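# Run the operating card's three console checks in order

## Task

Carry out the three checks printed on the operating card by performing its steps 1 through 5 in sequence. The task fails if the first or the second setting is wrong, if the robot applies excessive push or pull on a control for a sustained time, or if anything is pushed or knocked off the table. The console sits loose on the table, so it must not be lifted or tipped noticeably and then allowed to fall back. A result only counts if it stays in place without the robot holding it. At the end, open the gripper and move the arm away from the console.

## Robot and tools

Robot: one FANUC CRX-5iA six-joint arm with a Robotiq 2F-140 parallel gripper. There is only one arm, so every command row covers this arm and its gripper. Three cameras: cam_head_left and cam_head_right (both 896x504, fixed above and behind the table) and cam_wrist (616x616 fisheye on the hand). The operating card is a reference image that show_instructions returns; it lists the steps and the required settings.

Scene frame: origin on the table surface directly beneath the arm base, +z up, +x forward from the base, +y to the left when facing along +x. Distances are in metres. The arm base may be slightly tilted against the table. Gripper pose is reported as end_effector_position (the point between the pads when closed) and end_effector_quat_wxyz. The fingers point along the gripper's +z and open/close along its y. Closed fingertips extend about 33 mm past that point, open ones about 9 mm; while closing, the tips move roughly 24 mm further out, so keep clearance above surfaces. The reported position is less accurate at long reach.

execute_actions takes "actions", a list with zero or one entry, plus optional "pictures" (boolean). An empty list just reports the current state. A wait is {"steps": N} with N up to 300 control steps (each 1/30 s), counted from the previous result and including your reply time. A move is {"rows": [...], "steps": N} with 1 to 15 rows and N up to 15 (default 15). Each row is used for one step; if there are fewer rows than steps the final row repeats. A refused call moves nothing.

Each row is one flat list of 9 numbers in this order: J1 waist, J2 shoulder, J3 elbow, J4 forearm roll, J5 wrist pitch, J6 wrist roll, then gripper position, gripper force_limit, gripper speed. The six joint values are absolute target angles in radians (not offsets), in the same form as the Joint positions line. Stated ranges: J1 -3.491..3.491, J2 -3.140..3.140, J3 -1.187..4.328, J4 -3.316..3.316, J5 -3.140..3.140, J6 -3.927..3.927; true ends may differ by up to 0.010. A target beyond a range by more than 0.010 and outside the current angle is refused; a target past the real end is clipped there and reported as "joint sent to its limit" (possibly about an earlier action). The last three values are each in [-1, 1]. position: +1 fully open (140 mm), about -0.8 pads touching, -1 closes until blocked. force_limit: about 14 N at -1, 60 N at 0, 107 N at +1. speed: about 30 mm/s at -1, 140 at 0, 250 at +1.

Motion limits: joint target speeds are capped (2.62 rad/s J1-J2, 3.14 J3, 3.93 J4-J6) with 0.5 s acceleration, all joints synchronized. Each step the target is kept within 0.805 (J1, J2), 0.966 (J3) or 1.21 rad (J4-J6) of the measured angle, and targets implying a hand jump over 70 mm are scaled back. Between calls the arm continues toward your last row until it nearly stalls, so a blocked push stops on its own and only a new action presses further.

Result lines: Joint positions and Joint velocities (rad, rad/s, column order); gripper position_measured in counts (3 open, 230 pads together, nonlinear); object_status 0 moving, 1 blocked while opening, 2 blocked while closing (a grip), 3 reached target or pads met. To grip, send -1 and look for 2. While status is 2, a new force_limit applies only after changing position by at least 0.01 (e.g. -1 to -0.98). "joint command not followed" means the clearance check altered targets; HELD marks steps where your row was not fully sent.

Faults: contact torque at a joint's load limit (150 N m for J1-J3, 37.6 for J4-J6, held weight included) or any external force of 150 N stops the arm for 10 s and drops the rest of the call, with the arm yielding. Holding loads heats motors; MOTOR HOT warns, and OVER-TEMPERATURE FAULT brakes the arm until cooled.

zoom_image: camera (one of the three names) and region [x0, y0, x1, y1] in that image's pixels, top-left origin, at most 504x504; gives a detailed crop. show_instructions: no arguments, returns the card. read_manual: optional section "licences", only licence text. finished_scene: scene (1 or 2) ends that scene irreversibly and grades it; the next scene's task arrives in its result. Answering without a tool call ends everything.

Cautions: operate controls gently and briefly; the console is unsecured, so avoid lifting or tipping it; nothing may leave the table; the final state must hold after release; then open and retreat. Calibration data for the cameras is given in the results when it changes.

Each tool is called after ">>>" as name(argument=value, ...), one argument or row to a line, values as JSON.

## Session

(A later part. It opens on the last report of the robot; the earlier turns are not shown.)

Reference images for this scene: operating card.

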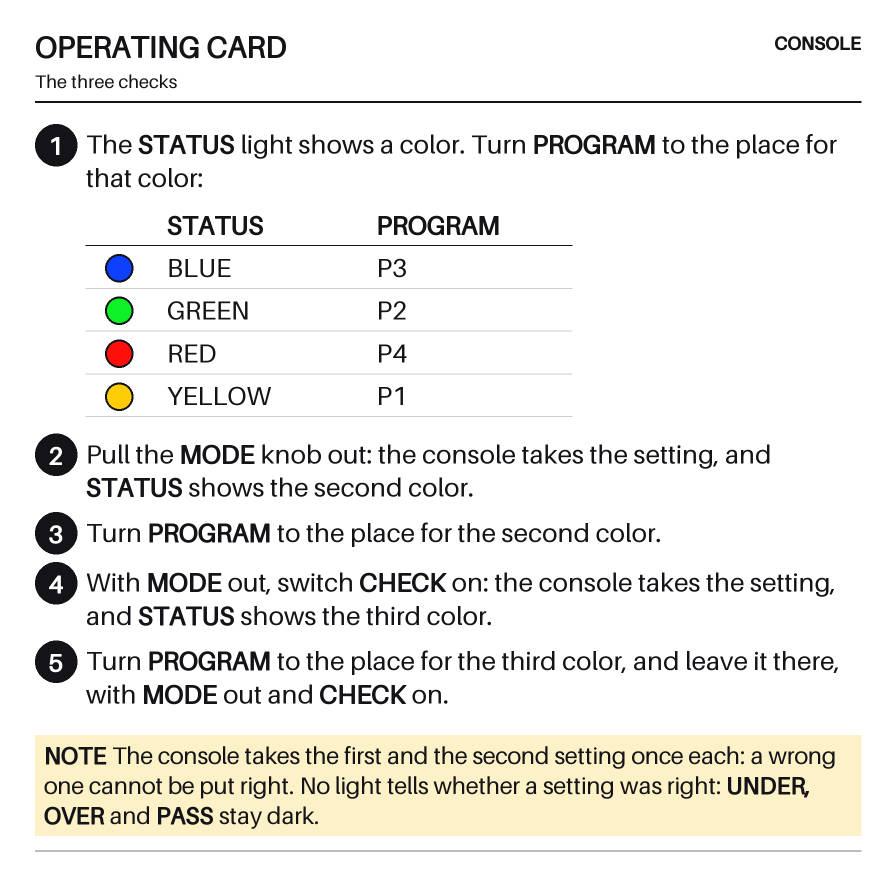

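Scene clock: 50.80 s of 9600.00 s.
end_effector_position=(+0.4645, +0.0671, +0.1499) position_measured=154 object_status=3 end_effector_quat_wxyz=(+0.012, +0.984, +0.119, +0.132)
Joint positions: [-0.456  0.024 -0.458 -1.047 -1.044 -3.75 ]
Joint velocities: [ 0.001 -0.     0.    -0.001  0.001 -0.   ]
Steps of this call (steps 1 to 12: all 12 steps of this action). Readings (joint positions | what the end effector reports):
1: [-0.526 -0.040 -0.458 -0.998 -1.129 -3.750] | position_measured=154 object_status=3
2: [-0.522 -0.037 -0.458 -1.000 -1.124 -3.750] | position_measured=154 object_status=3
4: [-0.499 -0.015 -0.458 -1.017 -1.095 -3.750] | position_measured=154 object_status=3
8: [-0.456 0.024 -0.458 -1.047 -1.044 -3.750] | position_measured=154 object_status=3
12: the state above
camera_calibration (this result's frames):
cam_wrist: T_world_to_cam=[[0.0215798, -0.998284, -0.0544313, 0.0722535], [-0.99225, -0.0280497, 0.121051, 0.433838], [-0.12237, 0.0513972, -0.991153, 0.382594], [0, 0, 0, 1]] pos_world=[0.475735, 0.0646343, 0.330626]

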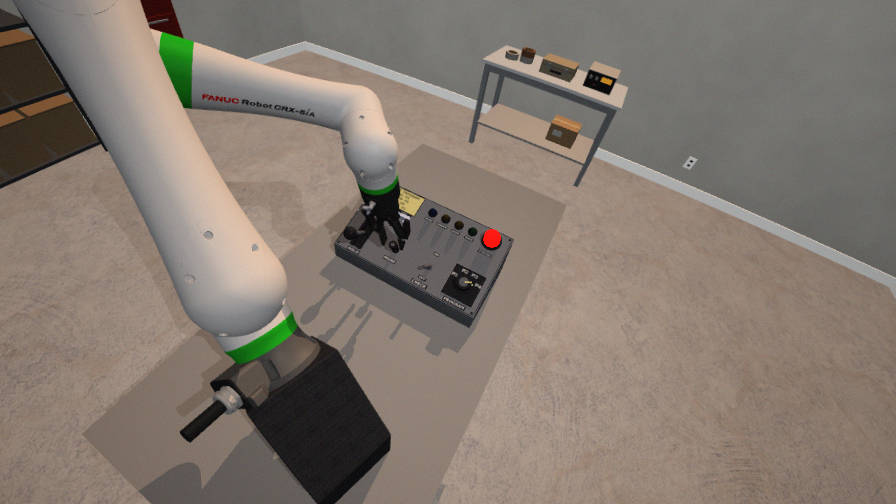

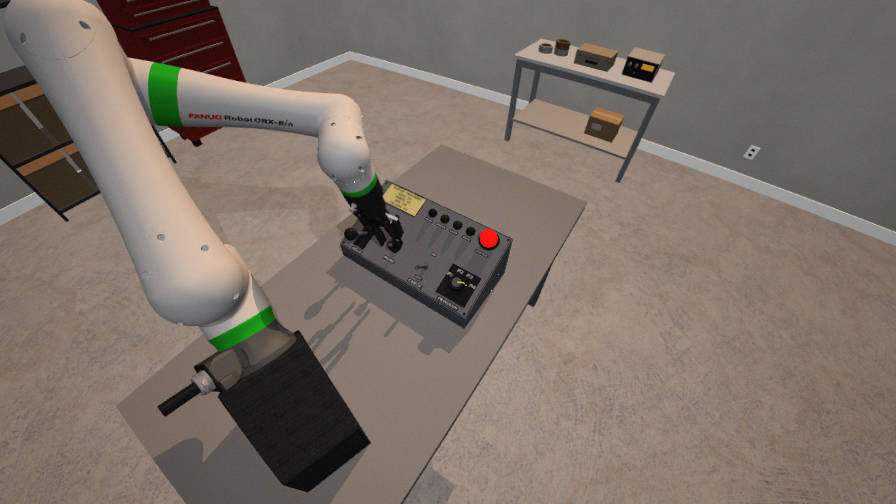

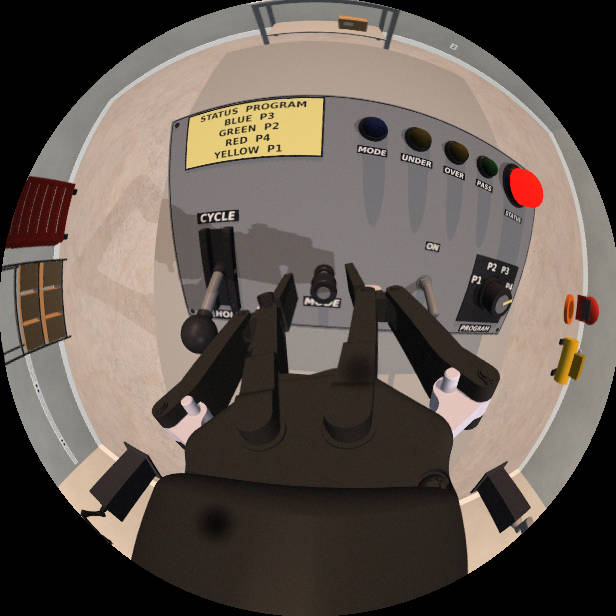

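>>> execute_actions(
  actions=[
    {"rows":[[-0.463,0.0193,-0.4878,-1.047,-1.0435,-3.75,-0.2,-0.3,0]],"steps":8},
  ],
  pictures=false,
)

>>> execute_actions(
  actions=[
    {"rows":[[-0.435,0.045,-0.4878,-1.0665,-1.0093,-3.75,-0.2,-0.3,0]],"steps":10},
  ],
)

>>> zoom_image(
  camera="cam_wrist",
  region=[220,200,420,360],
)

Scene clock: 57.03 s of 9600.00 s.
end_effector_position=(+0.4487, +0.0619, +0.1448) position_measured=154 object_status=3 end_effector_quat_wxyz=(+0.011, +0.986, +0.107, +0.126)
Joint positions: [-0.463  0.019 -0.488 -1.047 -1.043 -3.75 ]
Joint velocities: [ 0.    -0.001 -0.002  0.    -0.001 -0.   ]
Steps of this call (steps 1 to 15: the robot went on to your last target; steps 16 to 90: nothing new was sent; then 2.97 s passed at rest; steps 91 to 98: all 8 steps of this action). Readings (joint positions | what the end effector reports):
91: [-0.456 0.024 -0.458 -1.047 -1.043 -3.750] | position_measured=154 object_status=3
92: [-0.457 0.024 -0.461 -1.047 -1.043 -3.750] | position_measured=154 object_status=3
94: [-0.462 0.021 -0.482 -1.047 -1.043 -3.750] | position_measured=154 object_status=3
98: the state above

Scene clock: 57.37 s of 9600.00 s.
end_effector_position=(+0.4523, +0.0617, +0.1299) position_measured=154 object_status=3 end_effector_quat_wxyz=(+0.011, +0.987, +0.101, +0.126)
Joint positions: [-0.435  0.045 -0.488 -1.066 -1.009 -3.75 ]
Joint velocities: [ 0.001  0.     0.001 -0.     0.001  0.   ]
Steps of this call (steps 1 to 10: all 10 steps of this action). Readings (joint positions | what the end effector reports):
1: [-0.463 0.019 -0.488 -1.047 -1.043 -3.750] | position_measured=154 object_status=3
2: [-0.460 0.022 -0.488 -1.049 -1.039 -3.750] | position_measured=154 object_status=3
4: [-0.442 0.039 -0.488 -1.062 -1.017 -3.750] | position_measured=154 object_status=3
8: [-0.435 0.045 -0.488 -1.066 -1.009 -3.750] | position_measured=154 object_status=3
10: the state above
camera_calibration (this result's frames):
cam_wrist: T_world_to_cam=[[-0.0140071, -0.998069, -0.0605121, 0.0828505], [-0.991092, 0.00584256, 0.133049, 0.419901], [-0.132438, 0.0618367, -0.989261, 0.365175], [0, 0, 0, 1]] pos_world=[0.465684, 0.057656, 0.310399]

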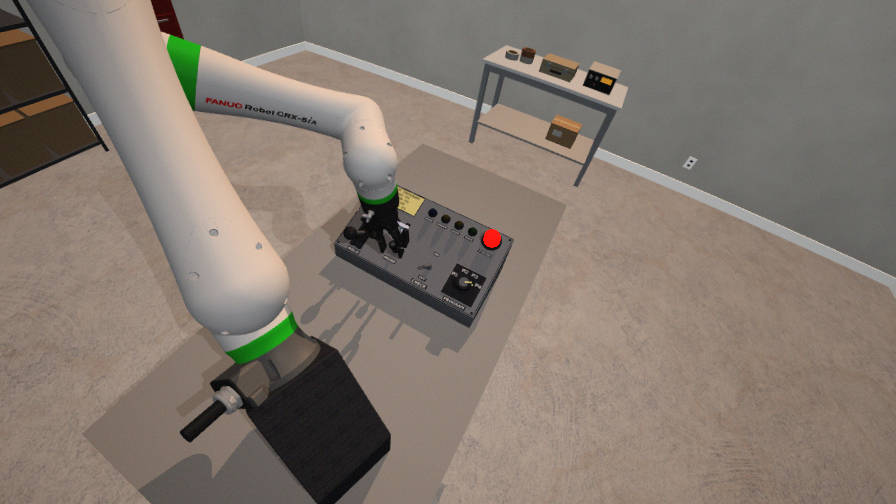

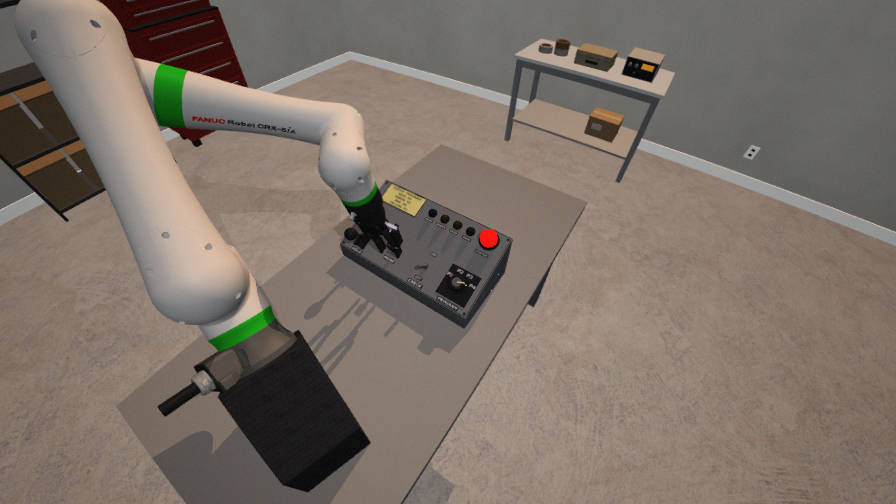

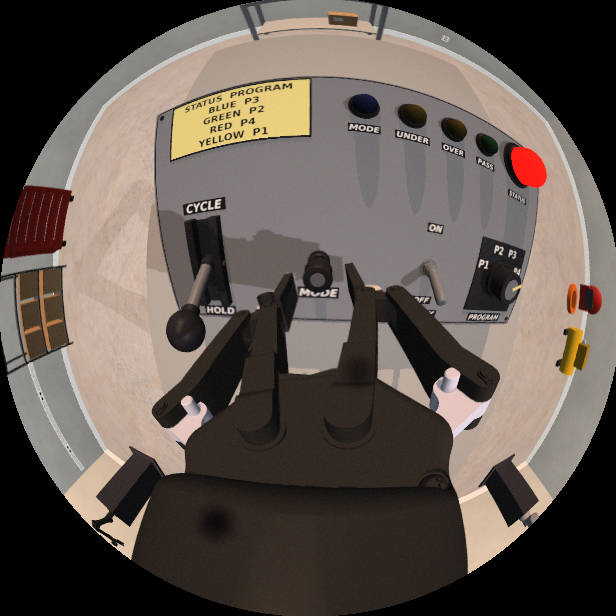

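Region (220, 200, 420, 360) of cam_wrist's 616x616 image, scaled by 2.520, with more detail than that image has; it fills the top 403 rows of this view, and the rest is white.

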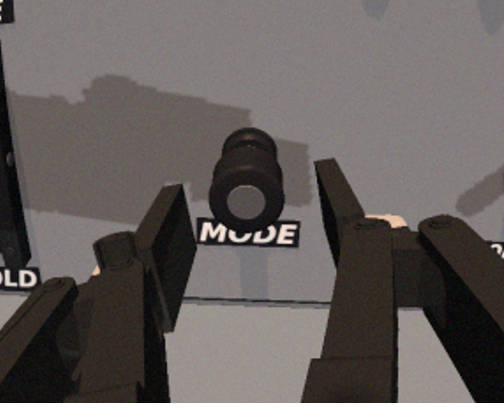

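>>> execute_actions(
  actions=[
    {"rows":[[-0.435,0.045,-0.4878,-1.0665,-1.0093,-3.75,-1,-0.3,-0.4]],"steps":15},
  ],
  pictures=false,
)

>>> execute_actions(
  actions=[
    {"steps":8},
  ],
  pictures=false,
)

>>> execute_actions(
  actions=[
    {"rows":[[-0.4508,0.0306,-0.4878,-1.0555,-1.0286,-3.75,-1,-0.3,-0.4]],"steps":15},
  ],
)

Scene clock: 76.67 s of 9600.00 s.
end_effector_position=(+0.4524, +0.0617, +0.1298) position_measured=196 object_status=2 end_effector_quat_wxyz=(+0.011, +0.987, +0.101, +0.126)
Joint positions: [-0.435  0.045 -0.488 -1.067 -1.009 -3.75 ]
Joint velocities: [-0.    -0.     0.001  0.    -0.001 -0.   ]
Steps of this call (steps 1 to 15: the robot went on to your last target; steps 16 to 90: nothing new was sent; then 15.80 s passed at rest; steps 91 to 105: all 15 steps of this action). Readings (joint positions | what the end effector reports):
91: [-0.435 0.045 -0.488 -1.067 -1.009 -3.750] | position_measured=154 object_status=0
92: [-0.435 0.045 -0.488 -1.067 -1.009 -3.750] | position_measured=157 object_status=0
94: [-0.435 0.045 -0.488 -1.067 -1.009 -3.750] | position_measured=167 object_status=0
98: [-0.435 0.045 -0.488 -1.067 -1.009 -3.750] | position_measured=188 object_status=0
105: the state above

Scene clock: 76.93 s of 9600.00 s.
end_effector_position=(+0.4524, +0.0617, +0.1298) position_measured=196 object_status=2 end_effector_quat_wxyz=(+0.011, +0.987, +0.101, +0.126)
Joint positions: [-0.435  0.045 -0.488 -1.067 -1.009 -3.75 ]
Joint velocities: [-0.001  0.     0.001  0.    -0.     0.   ]
Steps of this call (steps 1 to 8: the robot went on to your last target). Readings (joint positions | what the end effector reports):
1: [-0.435 0.045 -0.488 -1.067 -1.009 -3.750] | position_measured=196 object_status=2
2: [-0.435 0.045 -0.488 -1.067 -1.009 -3.750] | position_measured=196 object_status=2
4: [-0.435 0.045 -0.488 -1.067 -1.009 -3.750] | position_measured=196 object_status=2
8: the state above

Scene clock: 77.43 s of 9600.00 s.
end_effector_position=(+0.4502, +0.0618, +0.1382) position_measured=196 object_status=2 end_effector_quat_wxyz=(+0.011, +0.987, +0.104, +0.126)
Joint positions: [-0.451  0.031 -0.488 -1.055 -1.029 -3.75 ]
Joint velocities: [-0.001 -0.    -0.001  0.     0.    -0.   ]
Steps of this call (steps 1 to 15: all 15 steps of this action). Readings (joint positions | what the end effector reports):
1: [-0.435 0.045 -0.488 -1.066 -1.009 -3.750] | position_measured=196 object_status=2
2: [-0.438 0.042 -0.488 -1.065 -1.013 -3.750] | position_measured=196 object_status=2
4: [-0.449 0.032 -0.488 -1.056 -1.027 -3.750] | position_measured=196 object_status=2
8: [-0.450 0.031 -0.488 -1.055 -1.029 -3.750] | position_measured=196 object_status=2
15: the state above
camera_calibration (this result's frames):
cam_wrist: T_world_to_cam=[[-0.00721085, -0.998207, -0.0594255, 0.0802977], [-0.991079, -0.000774712, 0.133274, 0.417074], [-0.133081, 0.0598563, -0.989296, 0.37352], [0, 0, 0, 1]] pos_world=[0.463641, 0.0581193, 0.318709]

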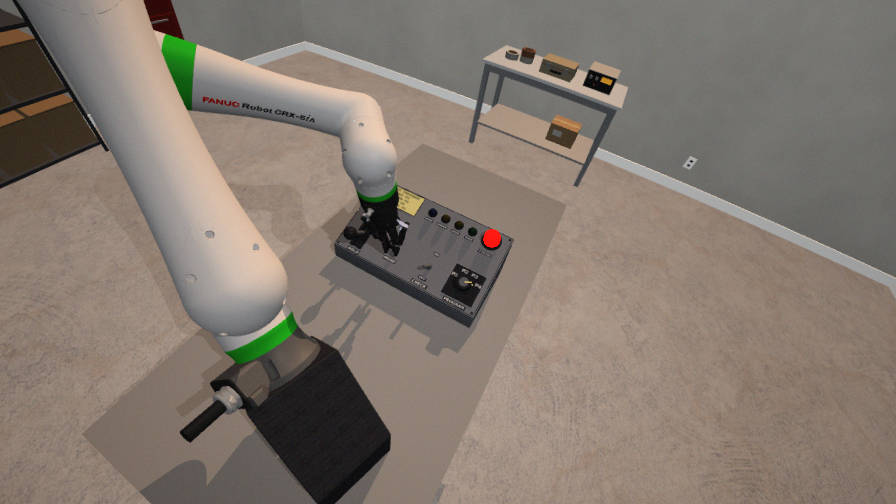

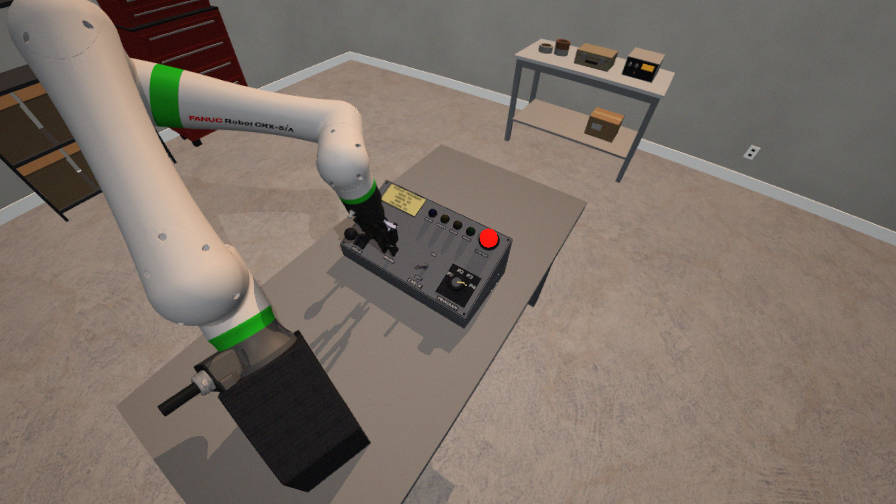

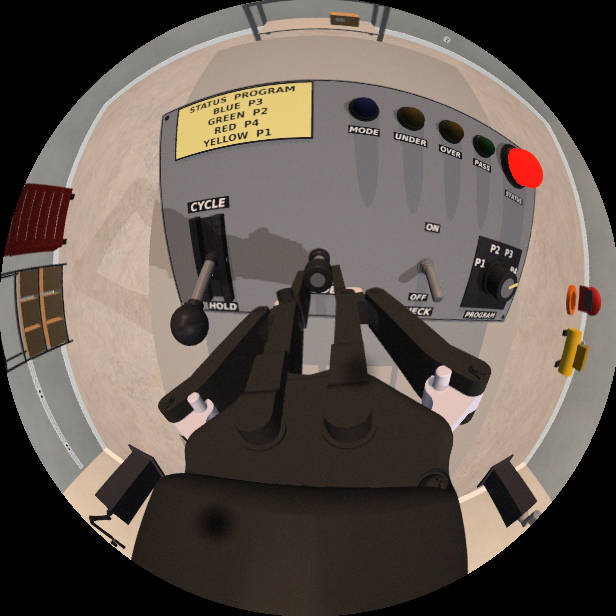

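>>> execute_actions(
  actions=[
    {"rows":[[-0.4578,0.0242,-0.4878,-1.0506,-1.0371,-3.75,-1,-0.3,-0.4]],"steps":12},
  ],
)

Scene clock: 79.13 s of 9600.00 s.
end_effector_position=(+0.4493, +0.0618, +0.1419) position_measured=196 object_status=2 end_effector_quat_wxyz=(+0.011, +0.986, +0.106, +0.126)
Joint positions: [-0.458  0.024 -0.488 -1.051 -1.037 -3.75 ]
Joint velocities: [-0.001  0.    -0.001  0.    -0.001 -0.   ]
Steps of this call (steps 1 to 15: the robot went on to your last target; steps 16 to 39: nothing new was sent; steps 40 to 51: all 12 steps of this action). Readings (joint positions | what the end effector reports):
40: [-0.451 0.031 -0.488 -1.055 -1.029 -3.750] | position_measured=196 object_status=2
41: [-0.454 0.028 -0.488 -1.054 -1.032 -3.750] | position_measured=196 object_status=2
43: [-0.458 0.025 -0.488 -1.051 -1.036 -3.750] | position_measured=196 object_status=2
47: [-0.458 0.024 -0.488 -1.051 -1.037 -3.750] | position_measured=196 object_status=2
51: the state above
camera_calibration (this result's frames):
cam_wrist: T_world_to_cam=[[-0.00450177, -0.998264, -0.058718, 0.0791683], [-0.991116, -0.00335124, 0.132961, 0.415906], [-0.132927, 0.0587949, -0.98938, 0.37712], [0, 0, 0, 1]] pos_world=[0.462697, 0.0582519, 0.322464]

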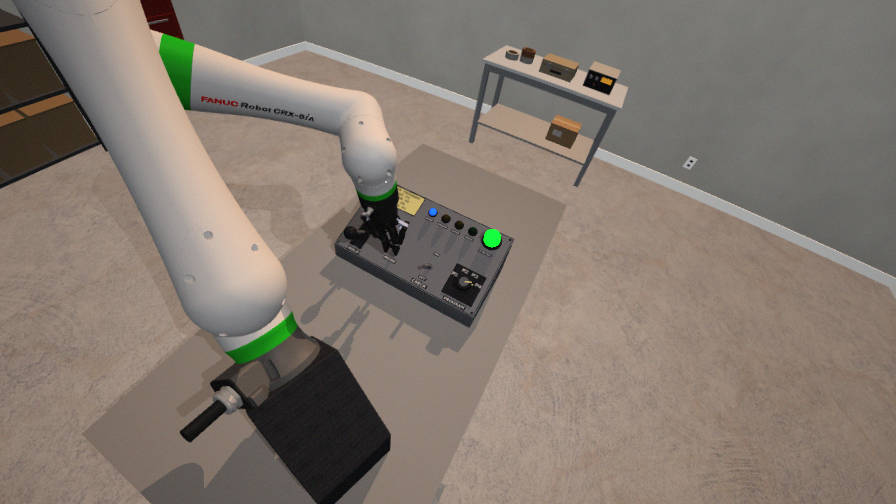

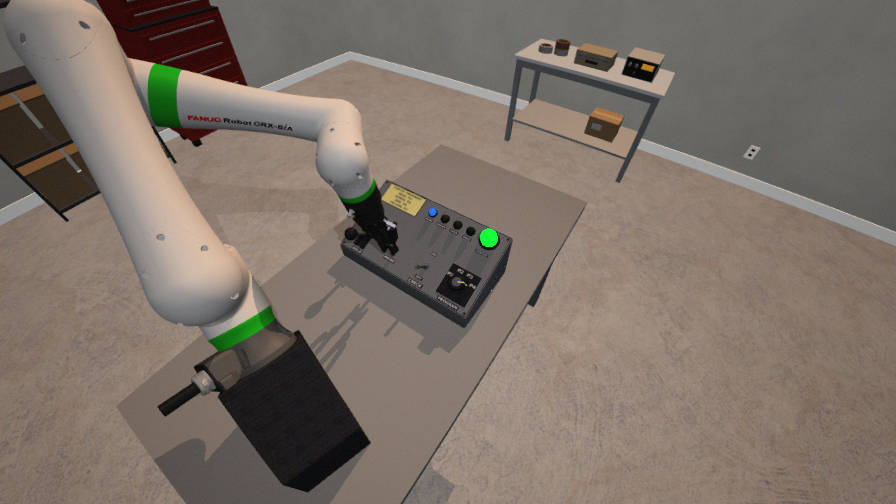

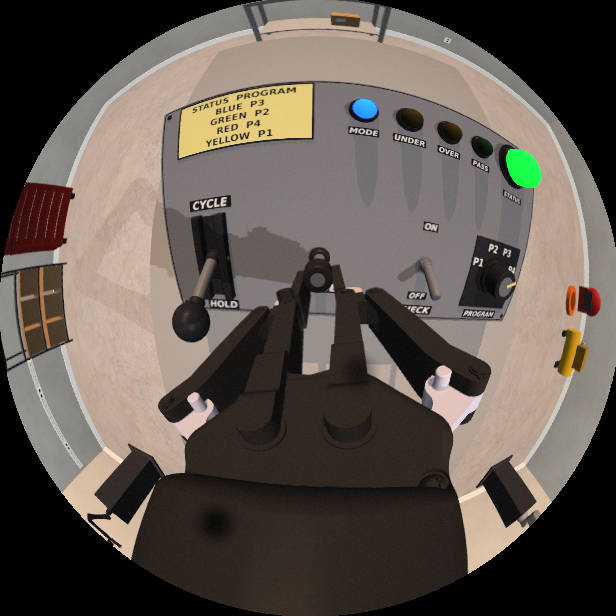

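Green → P2.

>>> execute_actions(
  actions=[
    {"rows":[[-0.4578,0.0242,-0.4878,-1.0506,-1.0371,-3.75,-0.2,-0.3,0]],"steps":10},
  ],
  pictures=false,
)

>>> execute_actions(
  actions=[
    {"rows":[[-0.57,-0.08,-0.4878,-0.972,-1.175,-3.75,-0.2,-0.3,0]],"steps":15},
  ],
  pictures=false,
)

>>> execute_actions(
  actions=[
    {"rows":[[-0.82,0.22,-0.36,-0.96,-1.24,-3.73,-0.1,-0.5,0]],"steps":15},
  ],
  pictures=false,
)

>>> execute_actions(
  actions=[
    {"rows":[[-0.8854,0.5817,-0.1792,-0.9898,-1.1983,-3.72,-0.1,-0.5,0]],"steps":15},
  ],
  pictures=false,
)

>>> execute_actions(
  actions=[
    {"steps":15},
  ],
  pictures=false,
)

>>> execute_actions(
  actions=[
    {"rows":[[-0.8011,0.6516,-0.1853,-1.0636,-1.109,-3.72,-0.1,-0.5,0]],"steps":15},
  ],
)

>>> zoom_image(
  camera="cam_wrist",
  region=[220,200,420,360],
)

Scene clock: 85.10 s of 9600.00 s.
end_effector_position=(+0.4494, +0.0619, +0.1420) position_measured=154 object_status=0 end_effector_quat_wxyz=(+0.011, +0.986, +0.106, +0.126)
Joint positions: [-0.458  0.024 -0.488 -1.051 -1.037 -3.75 ]
Joint velocities: [-0.    -0.    -0.     0.001 -0.    -0.   ]
Steps of this call (steps 1 to 15: the robot went on to your last target; steps 16 to 90: nothing new was sent; then 2.63 s passed at rest; steps 91 to 100: all 10 steps of this action). Readings (joint positions | what the end effector reports):
91: [-0.458 0.024 -0.488 -1.051 -1.037 -3.750] | position_measured=196 object_status=0
92: [-0.458 0.024 -0.488 -1.051 -1.037 -3.750] | position_measured=196 object_status=0
94: [-0.458 0.024 -0.488 -1.051 -1.037 -3.750] | position_measured=177 object_status=0
98: [-0.458 0.024 -0.488 -1.051 -1.037 -3.750] | position_measured=154 object_status=0
100: the state above

Scene clock: 85.60 s of 9600.00 s.
end_effector_position=(+0.4271, +0.0616, +0.1999) position_measured=154 object_status=3 end_effector_quat_wxyz=(+0.018, +0.984, +0.127, +0.122)
Joint positions: [-0.57  -0.08  -0.488 -0.972 -1.175 -3.75 ]
Joint velocities: [-0.    -0.001 -0.001  0.001 -0.    -0.   ]
Steps of this call (steps 1 to 15: all 15 steps of this action). Readings (joint positions | what the end effector reports):
1: [-0.458 0.024 -0.488 -1.050 -1.037 -3.750] | position_measured=154 object_status=0
2: [-0.461 0.021 -0.488 -1.048 -1.041 -3.750] | position_measured=154 object_status=0
4: [-0.485 -0.001 -0.488 -1.031 -1.071 -3.750] | position_measured=154 object_status=3
8: [-0.560 -0.071 -0.488 -0.979 -1.163 -3.750] | position_measured=154 object_status=3
15: the state above

Scene clock: 86.10 s of 9600.00 s.
end_effector_position=(+0.4287, -0.0604, +0.2280) position_measured=141 object_status=3 end_effector_quat_wxyz=(+0.008, +0.991, -0.005, +0.132)
Joint positions: [-0.818  0.217 -0.361 -0.96  -1.239 -3.73 ]
Joint velocities: [-0.124  0.149  0.063  0.006 -0.033  0.01 ]
Steps of this call (steps 1 to 15: all 15 steps of this action). Readings (joint positions | what the end effector reports):
1: [-0.570 -0.080 -0.488 -0.972 -1.175 -3.750] | position_measured=154 object_status=0
2: [-0.573 -0.077 -0.487 -0.972 -1.176 -3.750] | position_measured=150 object_status=0
4: [-0.593 -0.053 -0.476 -0.971 -1.181 -3.748] | position_measured=141 object_status=0
8: [-0.686 0.059 -0.429 -0.966 -1.205 -3.741] | position_measured=141 object_status=0
15: the state above

Scene clock: 86.60 s of 9600.00 s.
end_effector_position=(+0.4455, -0.1717, +0.1894) position_measured=141 object_status=3 end_effector_quat_wxyz=(-0.012, +0.987, -0.091, +0.130)
Joint positions: [-0.883  0.567 -0.186 -0.989 -1.2   -3.72 ]
Joint velocities: [-0.068  0.372  0.186 -0.025  0.036  0.01 ]
Steps of this call (steps 1 to 15: all 15 steps of this action). Readings (joint positions | what the end effector reports):
1: [-0.820 0.220 -0.360 -0.960 -1.240 -3.730] | position_measured=141 object_status=3
2: [-0.821 0.223 -0.358 -0.961 -1.240 -3.730] | position_measured=141 object_status=3
4: [-0.825 0.247 -0.346 -0.965 -1.235 -3.729] | position_measured=141 object_status=3
8: [-0.846 0.363 -0.288 -0.975 -1.220 -3.726] | position_measured=141 object_status=3
15: the state above

Scene clock: 87.10 s of 9600.00 s.
end_effector_position=(+0.4454, -0.1764, +0.1873) position_measured=141 object_status=3 end_effector_quat_wxyz=(-0.013, +0.987, -0.095, +0.129)
Joint positions: [-0.885  0.582 -0.179 -0.99  -1.198 -3.72 ]
Joint velocities: [-0.001 -0.    -0.    -0.    -0.    -0.   ]
Steps of this call (steps 1 to 15: the robot went on to your last target). Readings (joint positions | what the end effector reports):
1: [-0.885 0.577 -0.182 -0.989 -1.199 -3.720] | position_measured=141 object_status=3
2: [-0.885 0.581 -0.180 -0.990 -1.198 -3.720] | position_measured=141 object_status=3
4: [-0.885 0.581 -0.179 -0.990 -1.198 -3.720] | position_measured=141 object_status=3
8: [-0.885 0.582 -0.179 -0.990 -1.198 -3.720] | position_measured=141 object_status=3
15: the state above

Scene clock: 87.60 s of 9600.00 s.
end_effector_position=(+0.4599, -0.1760, +0.1296) position_measured=141 object_status=3 end_effector_quat_wxyz=(-0.015, +0.985, -0.113, +0.128)
Joint positions: [-0.801  0.652 -0.185 -1.064 -1.109 -3.72 ]
Joint velocities: [-0.  0. -0. -0. -0.  0.]
Steps of this call (steps 1 to 15: all 15 steps of this action). Readings (joint positions | what the end effector reports):
1: [-0.885 0.582 -0.179 -0.990 -1.198 -3.720] | position_measured=141 object_status=3
2: [-0.883 0.585 -0.179 -0.993 -1.194 -3.720] | position_measured=141 object_status=3
4: [-0.859 0.604 -0.180 -1.014 -1.169 -3.720] | position_measured=141 object_status=3
8: [-0.803 0.651 -0.185 -1.062 -1.111 -3.720] | position_measured=141 object_status=3
15: the state above
camera_calibration (this result's frames):
cam_wrist: T_world_to_cam=[[-0.41542, -0.894616, -0.164584, 0.062076], [-0.906981, 0.393574, 0.149952, 0.456196], [-0.0693734, 0.211568, -0.974898, 0.376036], [0, 0, 0, 1]] pos_world=[0.465636, -0.20357, 0.308406]

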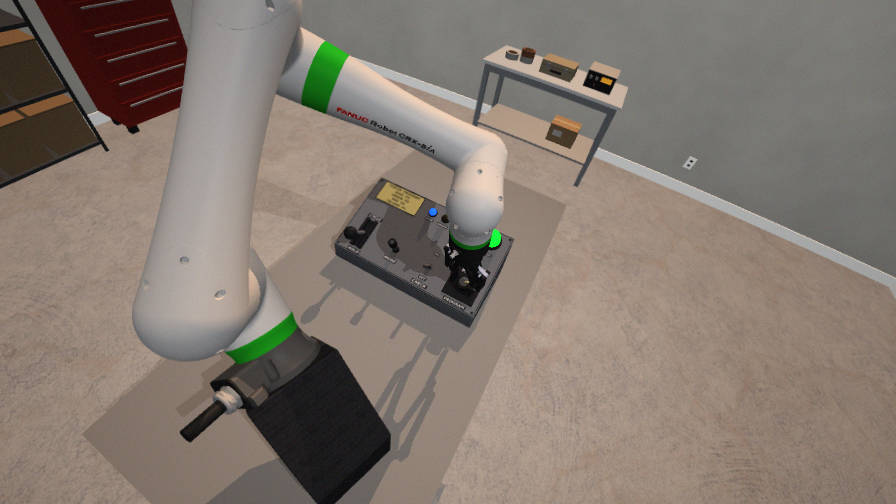

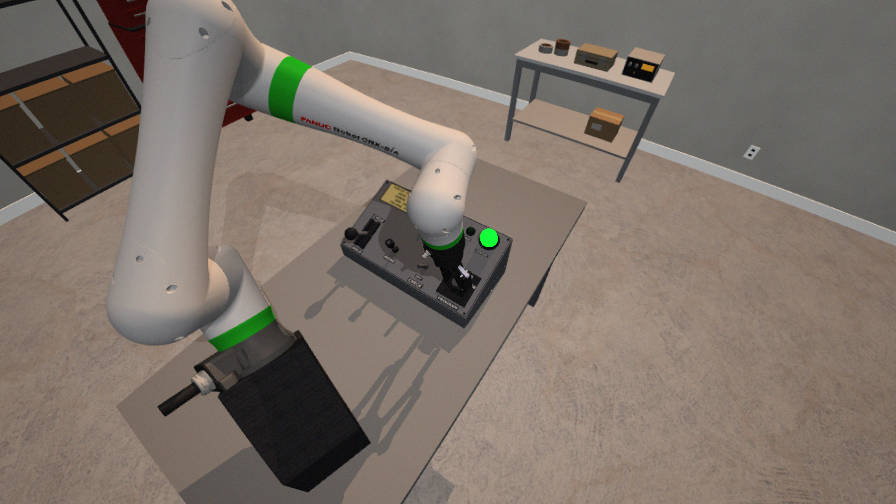

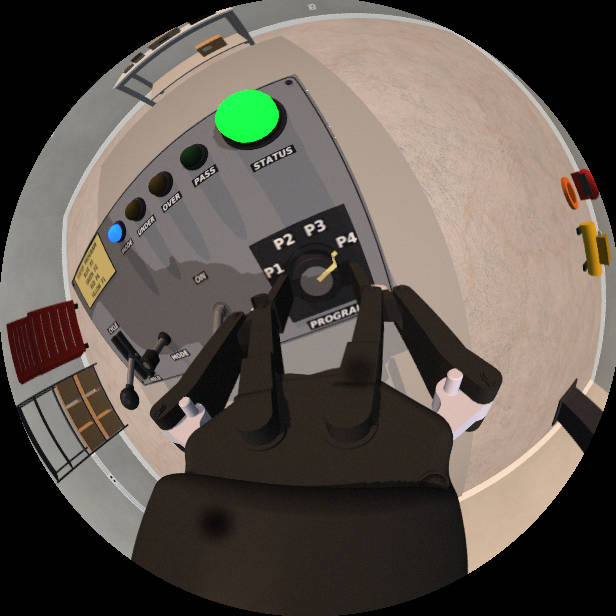

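Region (220, 200, 420, 360) of cam_wrist's 616x616 image, scaled by 2.520, with more detail than that image has; it fills the top 403 rows of this view, and the rest is white.

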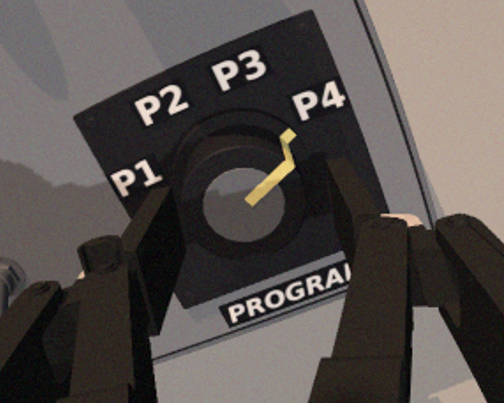

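>>> execute_actions(
  actions=[
    {"rows":[[-0.8011,0.6516,-0.1853,-1.0636,-1.109,-3.72,-1,-0.5,-0.5]],"steps":13},
  ],
  pictures=false,
)

>>> execute_actions(
  actions=[
    {"rows":[[-0.8011,0.6643,-0.1686,-1.0636,-1.109,-2.2,-1,-0.5,-0.5]],"steps":15},
  ],
  pictures=false,
)

>>> execute_actions(
  actions=[
    {"steps":17},
  ],
  pictures=false,
)

>>> execute_actions(
  actions=[
    {"rows":[[-0.8011,0.6643,-0.1686,-1.0636,-1.109,-2.2,-0.1,-0.5,0]],"steps":8},
  ],
  pictures=false,
)

>>> execute_actions(
  actions=[
    {"rows":[[-0.8854,0.5817,-0.1792,-0.9898,-1.1983,-2.2,-0.1,-0.5,0]],"steps":12},
  ],
  pictures=false,
)

>>> execute_actions(
  actions=[
    {"rows":[[-0.80,0.238,-0.459,-1.032,-1.179,-3.64,-0.85,-0.5,0]],"steps":15},
  ],
  pictures=false,
)

>>> execute_actions(
  actions=[
    {"steps":18},
  ],
)

Scene clock: 92.37 s of 9600.00 s.
end_effector_position=(+0.4600, -0.1757, +0.1295) position_measured=167 object_status=0 end_effector_quat_wxyz=(-0.015, +0.985, -0.113, +0.128)
Joint positions: [-0.801  0.651 -0.185 -1.064 -1.109 -3.72 ]
Joint velocities: [-0.001  0.001  0.     0.001  0.002  0.   ]
Steps of this call (steps 1 to 15: the robot went on to your last target; steps 16 to 90: nothing new was sent; then 1.33 s passed at rest; steps 91 to 103: all 13 steps of this action). Readings (joint positions | what the end effector reports):
91: [-0.801 0.652 -0.185 -1.064 -1.109 -3.720] | position_measured=141 object_status=0
92: [-0.801 0.652 -0.185 -1.064 -1.109 -3.720] | position_measured=144 object_status=0
94: [-0.801 0.652 -0.185 -1.064 -1.109 -3.720] | position_measured=153 object_status=0
98: [-0.801 0.651 -0.185 -1.064 -1.110 -3.720] | position_measured=167 object_status=0
103: the state above

Scene clock: 92.87 s of 9600.00 s.
end_effector_position=(+0.4630, -0.1795, +0.1295) position_measured=167 object_status=2 end_effector_quat_wxyz=(+0.040, +0.943, +0.305, +0.123)
Joint positions: [-0.801  0.66  -0.175 -1.063 -1.108 -2.868]
Joint velocities: [-0.002  0.022  0.032 -0.     0.003  3.151]
Steps of this call (steps 1 to 15: all 15 steps of this action). Readings (joint positions | what the end effector reports):
1: [-0.801 0.651 -0.185 -1.064 -1.109 -3.720] | position_measured=167 object_status=2
2: [-0.801 0.652 -0.185 -1.064 -1.109 -3.714] | position_measured=167 object_status=2
4: [-0.801 0.652 -0.185 -1.064 -1.109 -3.679] | position_measured=167 object_status=2
8: [-0.801 0.654 -0.183 -1.063 -1.109 -3.503] | position_measured=167 object_status=2
15: the state above

Scene clock: 93.43 s of 9600.00 s.
end_effector_position=(+0.4651, -0.1809, +0.1296) position_measured=167 object_status=2 end_effector_quat_wxyz=(+0.079, +0.791, +0.598, +0.104)
Joint positions: [-0.801  0.664 -0.168 -1.064 -1.109 -2.2  ]
Joint velocities: [-0.     0.001  0.     0.    -0.001  0.001]
Steps of this call (steps 1 to 17: the robot went on to your last target). Readings (joint positions | what the end effector reports):
1: [-0.801 0.660 -0.174 -1.063 -1.108 -2.765] | position_measured=167 object_status=2
2: [-0.801 0.661 -0.173 -1.063 -1.108 -2.670] | position_measured=167 object_status=2
4: [-0.801 0.662 -0.171 -1.064 -1.108 -2.507] | position_measured=167 object_status=2
8: [-0.801 0.664 -0.169 -1.064 -1.108 -2.285] | position_measured=167 object_status=2
17: the state above

Scene clock: 93.70 s of 9600.00 s.
end_effector_position=(+0.4646, -0.1805, +0.1292) position_measured=141 object_status=0 end_effector_quat_wxyz=(+0.078, +0.791, +0.598, +0.104)
Joint positions: [-0.801  0.665 -0.169 -1.064 -1.11  -2.2  ]
Joint velocities: [ 0.001 -0.003  0.001  0.     0.008  0.   ]
Steps of this call (steps 1 to 8: all 8 steps of this action). Readings (joint positions | what the end effector reports):
1: [-0.801 0.664 -0.168 -1.064 -1.109 -2.200] | position_measured=167 object_status=0
2: [-0.801 0.664 -0.168 -1.064 -1.110 -2.200] | position_measured=167 object_status=0
4: [-0.801 0.665 -0.169 -1.064 -1.111 -2.200] | position_measured=147 object_status=0
8: the state above

Scene clock: 94.10 s of 9600.00 s.
end_effector_position=(+0.4454, -0.1764, +0.1873) position_measured=141 object_status=3 end_effector_quat_wxyz=(+0.080, +0.781, +0.611, +0.103)
Joint positions: [-0.885  0.582 -0.179 -0.99  -1.198 -2.2  ]
Joint velocities: [ 0.    -0.    -0.     0.002 -0.001  0.   ]
Steps of this call (steps 1 to 12: all 12 steps of this action). Readings (joint positions | what the end effector reports):
1: [-0.801 0.664 -0.169 -1.063 -1.110 -2.200] | position_measured=141 object_status=0
2: [-0.804 0.661 -0.169 -1.061 -1.112 -2.200] | position_measured=141 object_status=0
4: [-0.827 0.638 -0.172 -1.040 -1.138 -2.200] | position_measured=141 object_status=0
8: [-0.884 0.583 -0.179 -0.991 -1.196 -2.200] | position_measured=141 object_status=3
12: the state above

Scene clock: 94.60 s of 9600.00 s.
end_effector_position=(+0.4260, -0.0972, +0.1870) position_measured=232 object_status=0 end_effector_quat_wxyz=(+0.034, +0.954, +0.268, +0.132)
Joint positions: [-0.83   0.37  -0.351 -1.019 -1.184 -3.036]
Joint velocities: [ 0.148 -0.645 -0.526 -0.062  0.025 -2.925]
Steps of this call (steps 1 to 15: all 15 steps of this action). Readings (joint positions | what the end effector reports):
1: [-0.885 0.582 -0.179 -0.990 -1.198 -2.200] | position_measured=141 object_status=0
2: [-0.885 0.580 -0.180 -0.990 -1.198 -2.205] | position_measured=145 object_status=0
4: [-0.881 0.570 -0.189 -0.994 -1.196 -2.241] | position_measured=161 object_status=0
8: [-0.866 0.521 -0.229 -1.004 -1.191 -2.417] | position_measured=191 object_status=0
15: the state above

Scene clock: 95.20 s of 9600.00 s.
end_effector_position=(+0.4045, -0.0534, +0.1836) position_measured=232 object_status=3 end_effector_quat_wxyz=(-0.007, +0.990, -0.011, +0.138)
Joint positions: [-0.8    0.238 -0.459 -1.032 -1.179 -3.64 ]
Joint velocities: [ 0.001 -0.     0.    -0.    -0.    -0.   ]
Steps of this call (steps 1 to 18: the robot went on to your last target). Readings (joint positions | what the end effector reports):
1: [-0.825 0.349 -0.368 -1.021 -1.184 -3.132] | position_measured=232 object_status=0
2: [-0.821 0.330 -0.384 -1.023 -1.183 -3.221] | position_measured=232 object_status=0
4: [-0.813 0.296 -0.412 -1.026 -1.181 -3.374] | position_measured=232 object_status=3
8: [-0.803 0.252 -0.448 -1.031 -1.180 -3.576] | position_measured=232 object_status=3
18: the state above
camera_calibration (this result's frames):
cam_wrist: T_world_to_cam=[[-0.226766, -0.965419, -0.128621, 0.0709336], [-0.970143, 0.212237, 0.117382, 0.371482], [-0.0860245, 0.151399, -0.984722, 0.404253], [0, 0, 0, 1]] pos_world=[0.411251, -0.0715652, 0.363596]

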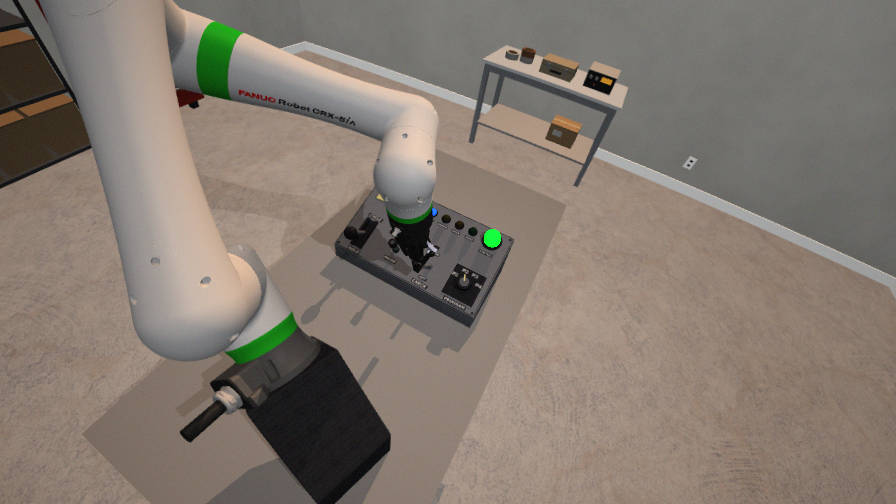

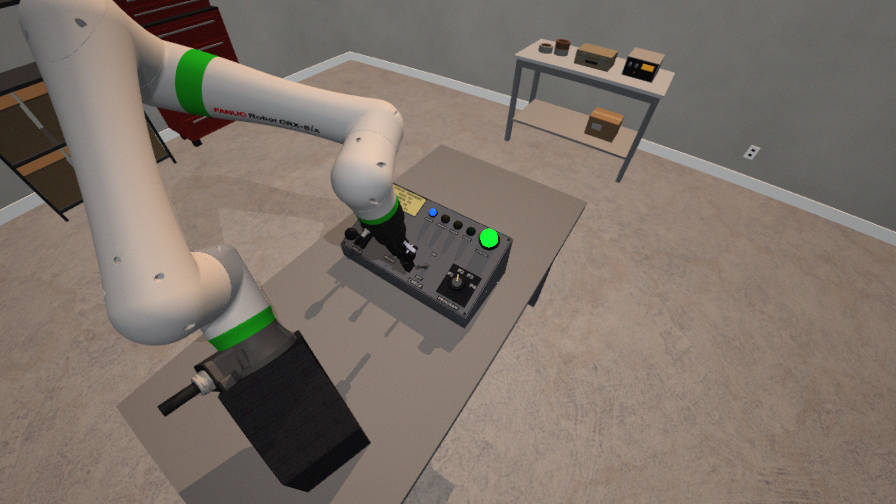

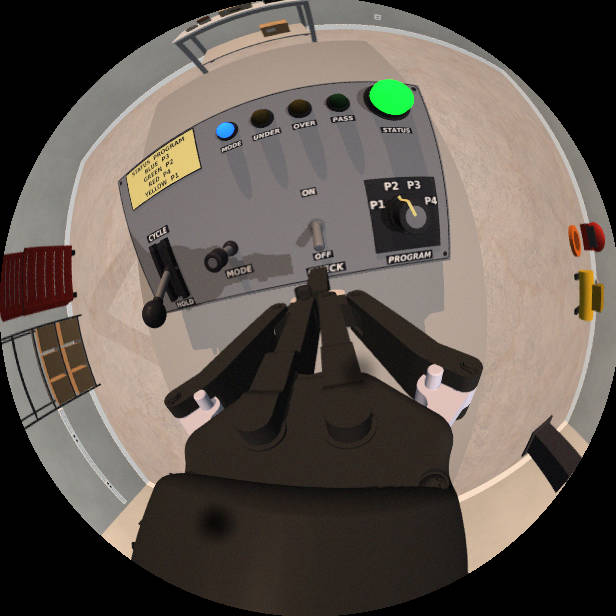

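>>> execute_actions(
  actions=[
    {"rows":[[-0.704,0.3134,-0.463,-1.0917,-1.074,-3.5,-0.85,-0.5,0]],"steps":15},
  ],
)

Scene clock: 97.73 s of 9600.00 s.
end_effector_position=(+0.4155, -0.0577, +0.1338) position_measured=232 object_status=3 end_effector_quat_wxyz=(+0.007, +0.990, +0.043, +0.131)
Joint positions: [-0.704  0.313 -0.463 -1.092 -1.074 -3.5  ]
Joint velocities: [-0.     0.     0.001 -0.001  0.     0.   ]
Steps of this call (steps 1 to 15: the robot went on to your last target; steps 16 to 61: nothing new was sent; steps 62 to 76: all 15 steps of this action). Readings (joint positions | what the end effector reports):
62: [-0.800 0.238 -0.459 -1.032 -1.179 -3.640] | position_measured=232 object_status=3
63: [-0.796 0.240 -0.459 -1.034 -1.175 -3.635] | position_measured=232 object_status=3
65: [-0.773 0.259 -0.460 -1.049 -1.149 -3.600] | position_measured=232 object_status=3
69: [-0.708 0.310 -0.463 -1.089 -1.079 -3.506] | position_measured=232 object_status=3
76: the state above
camera_calibration (this result's frames):
cam_wrist: T_world_to_cam=[[-0.127001, -0.988218, -0.0854179, 0.0142682], [-0.985349, 0.11581, 0.125204, 0.388567], [-0.113837, 0.100067, -0.988447, 0.365927], [0, 0, 0, 1]] pos_world=[0.426342, -0.0675172, 0.314268]

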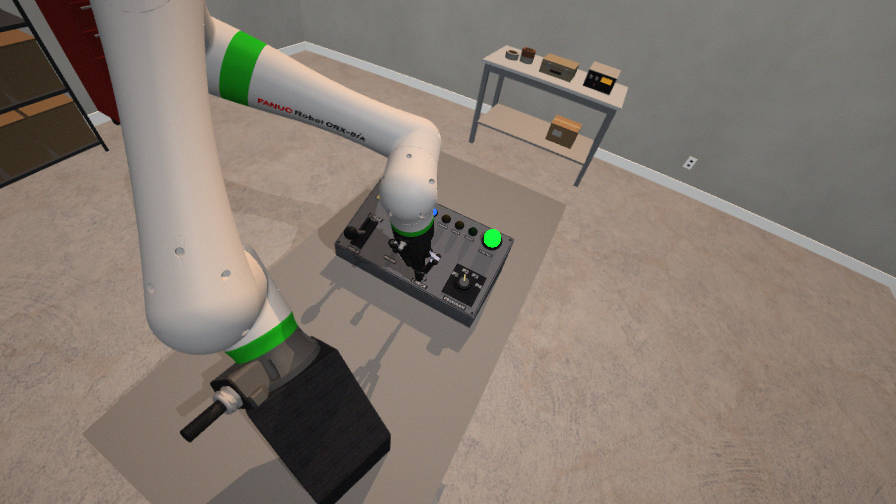

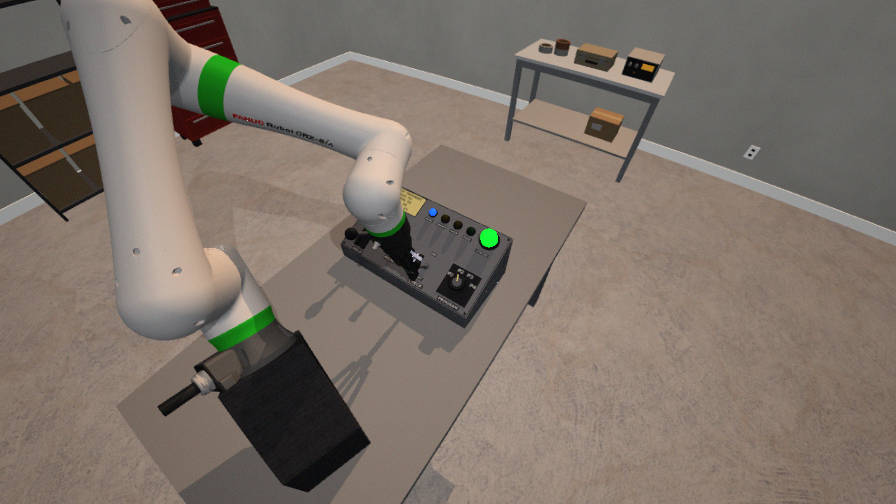

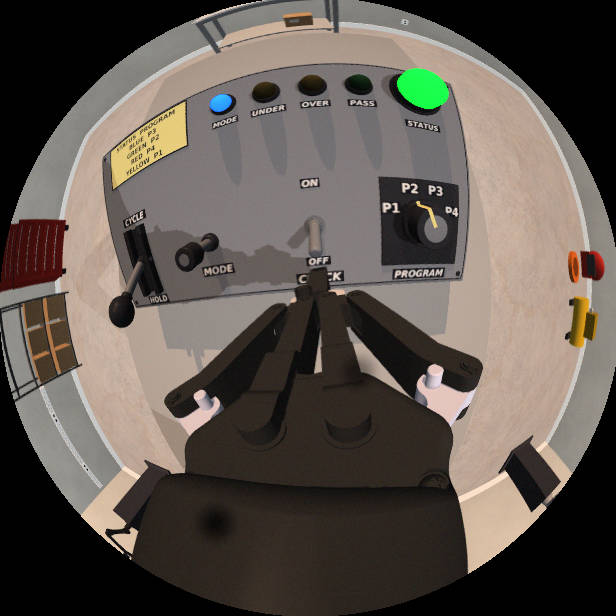

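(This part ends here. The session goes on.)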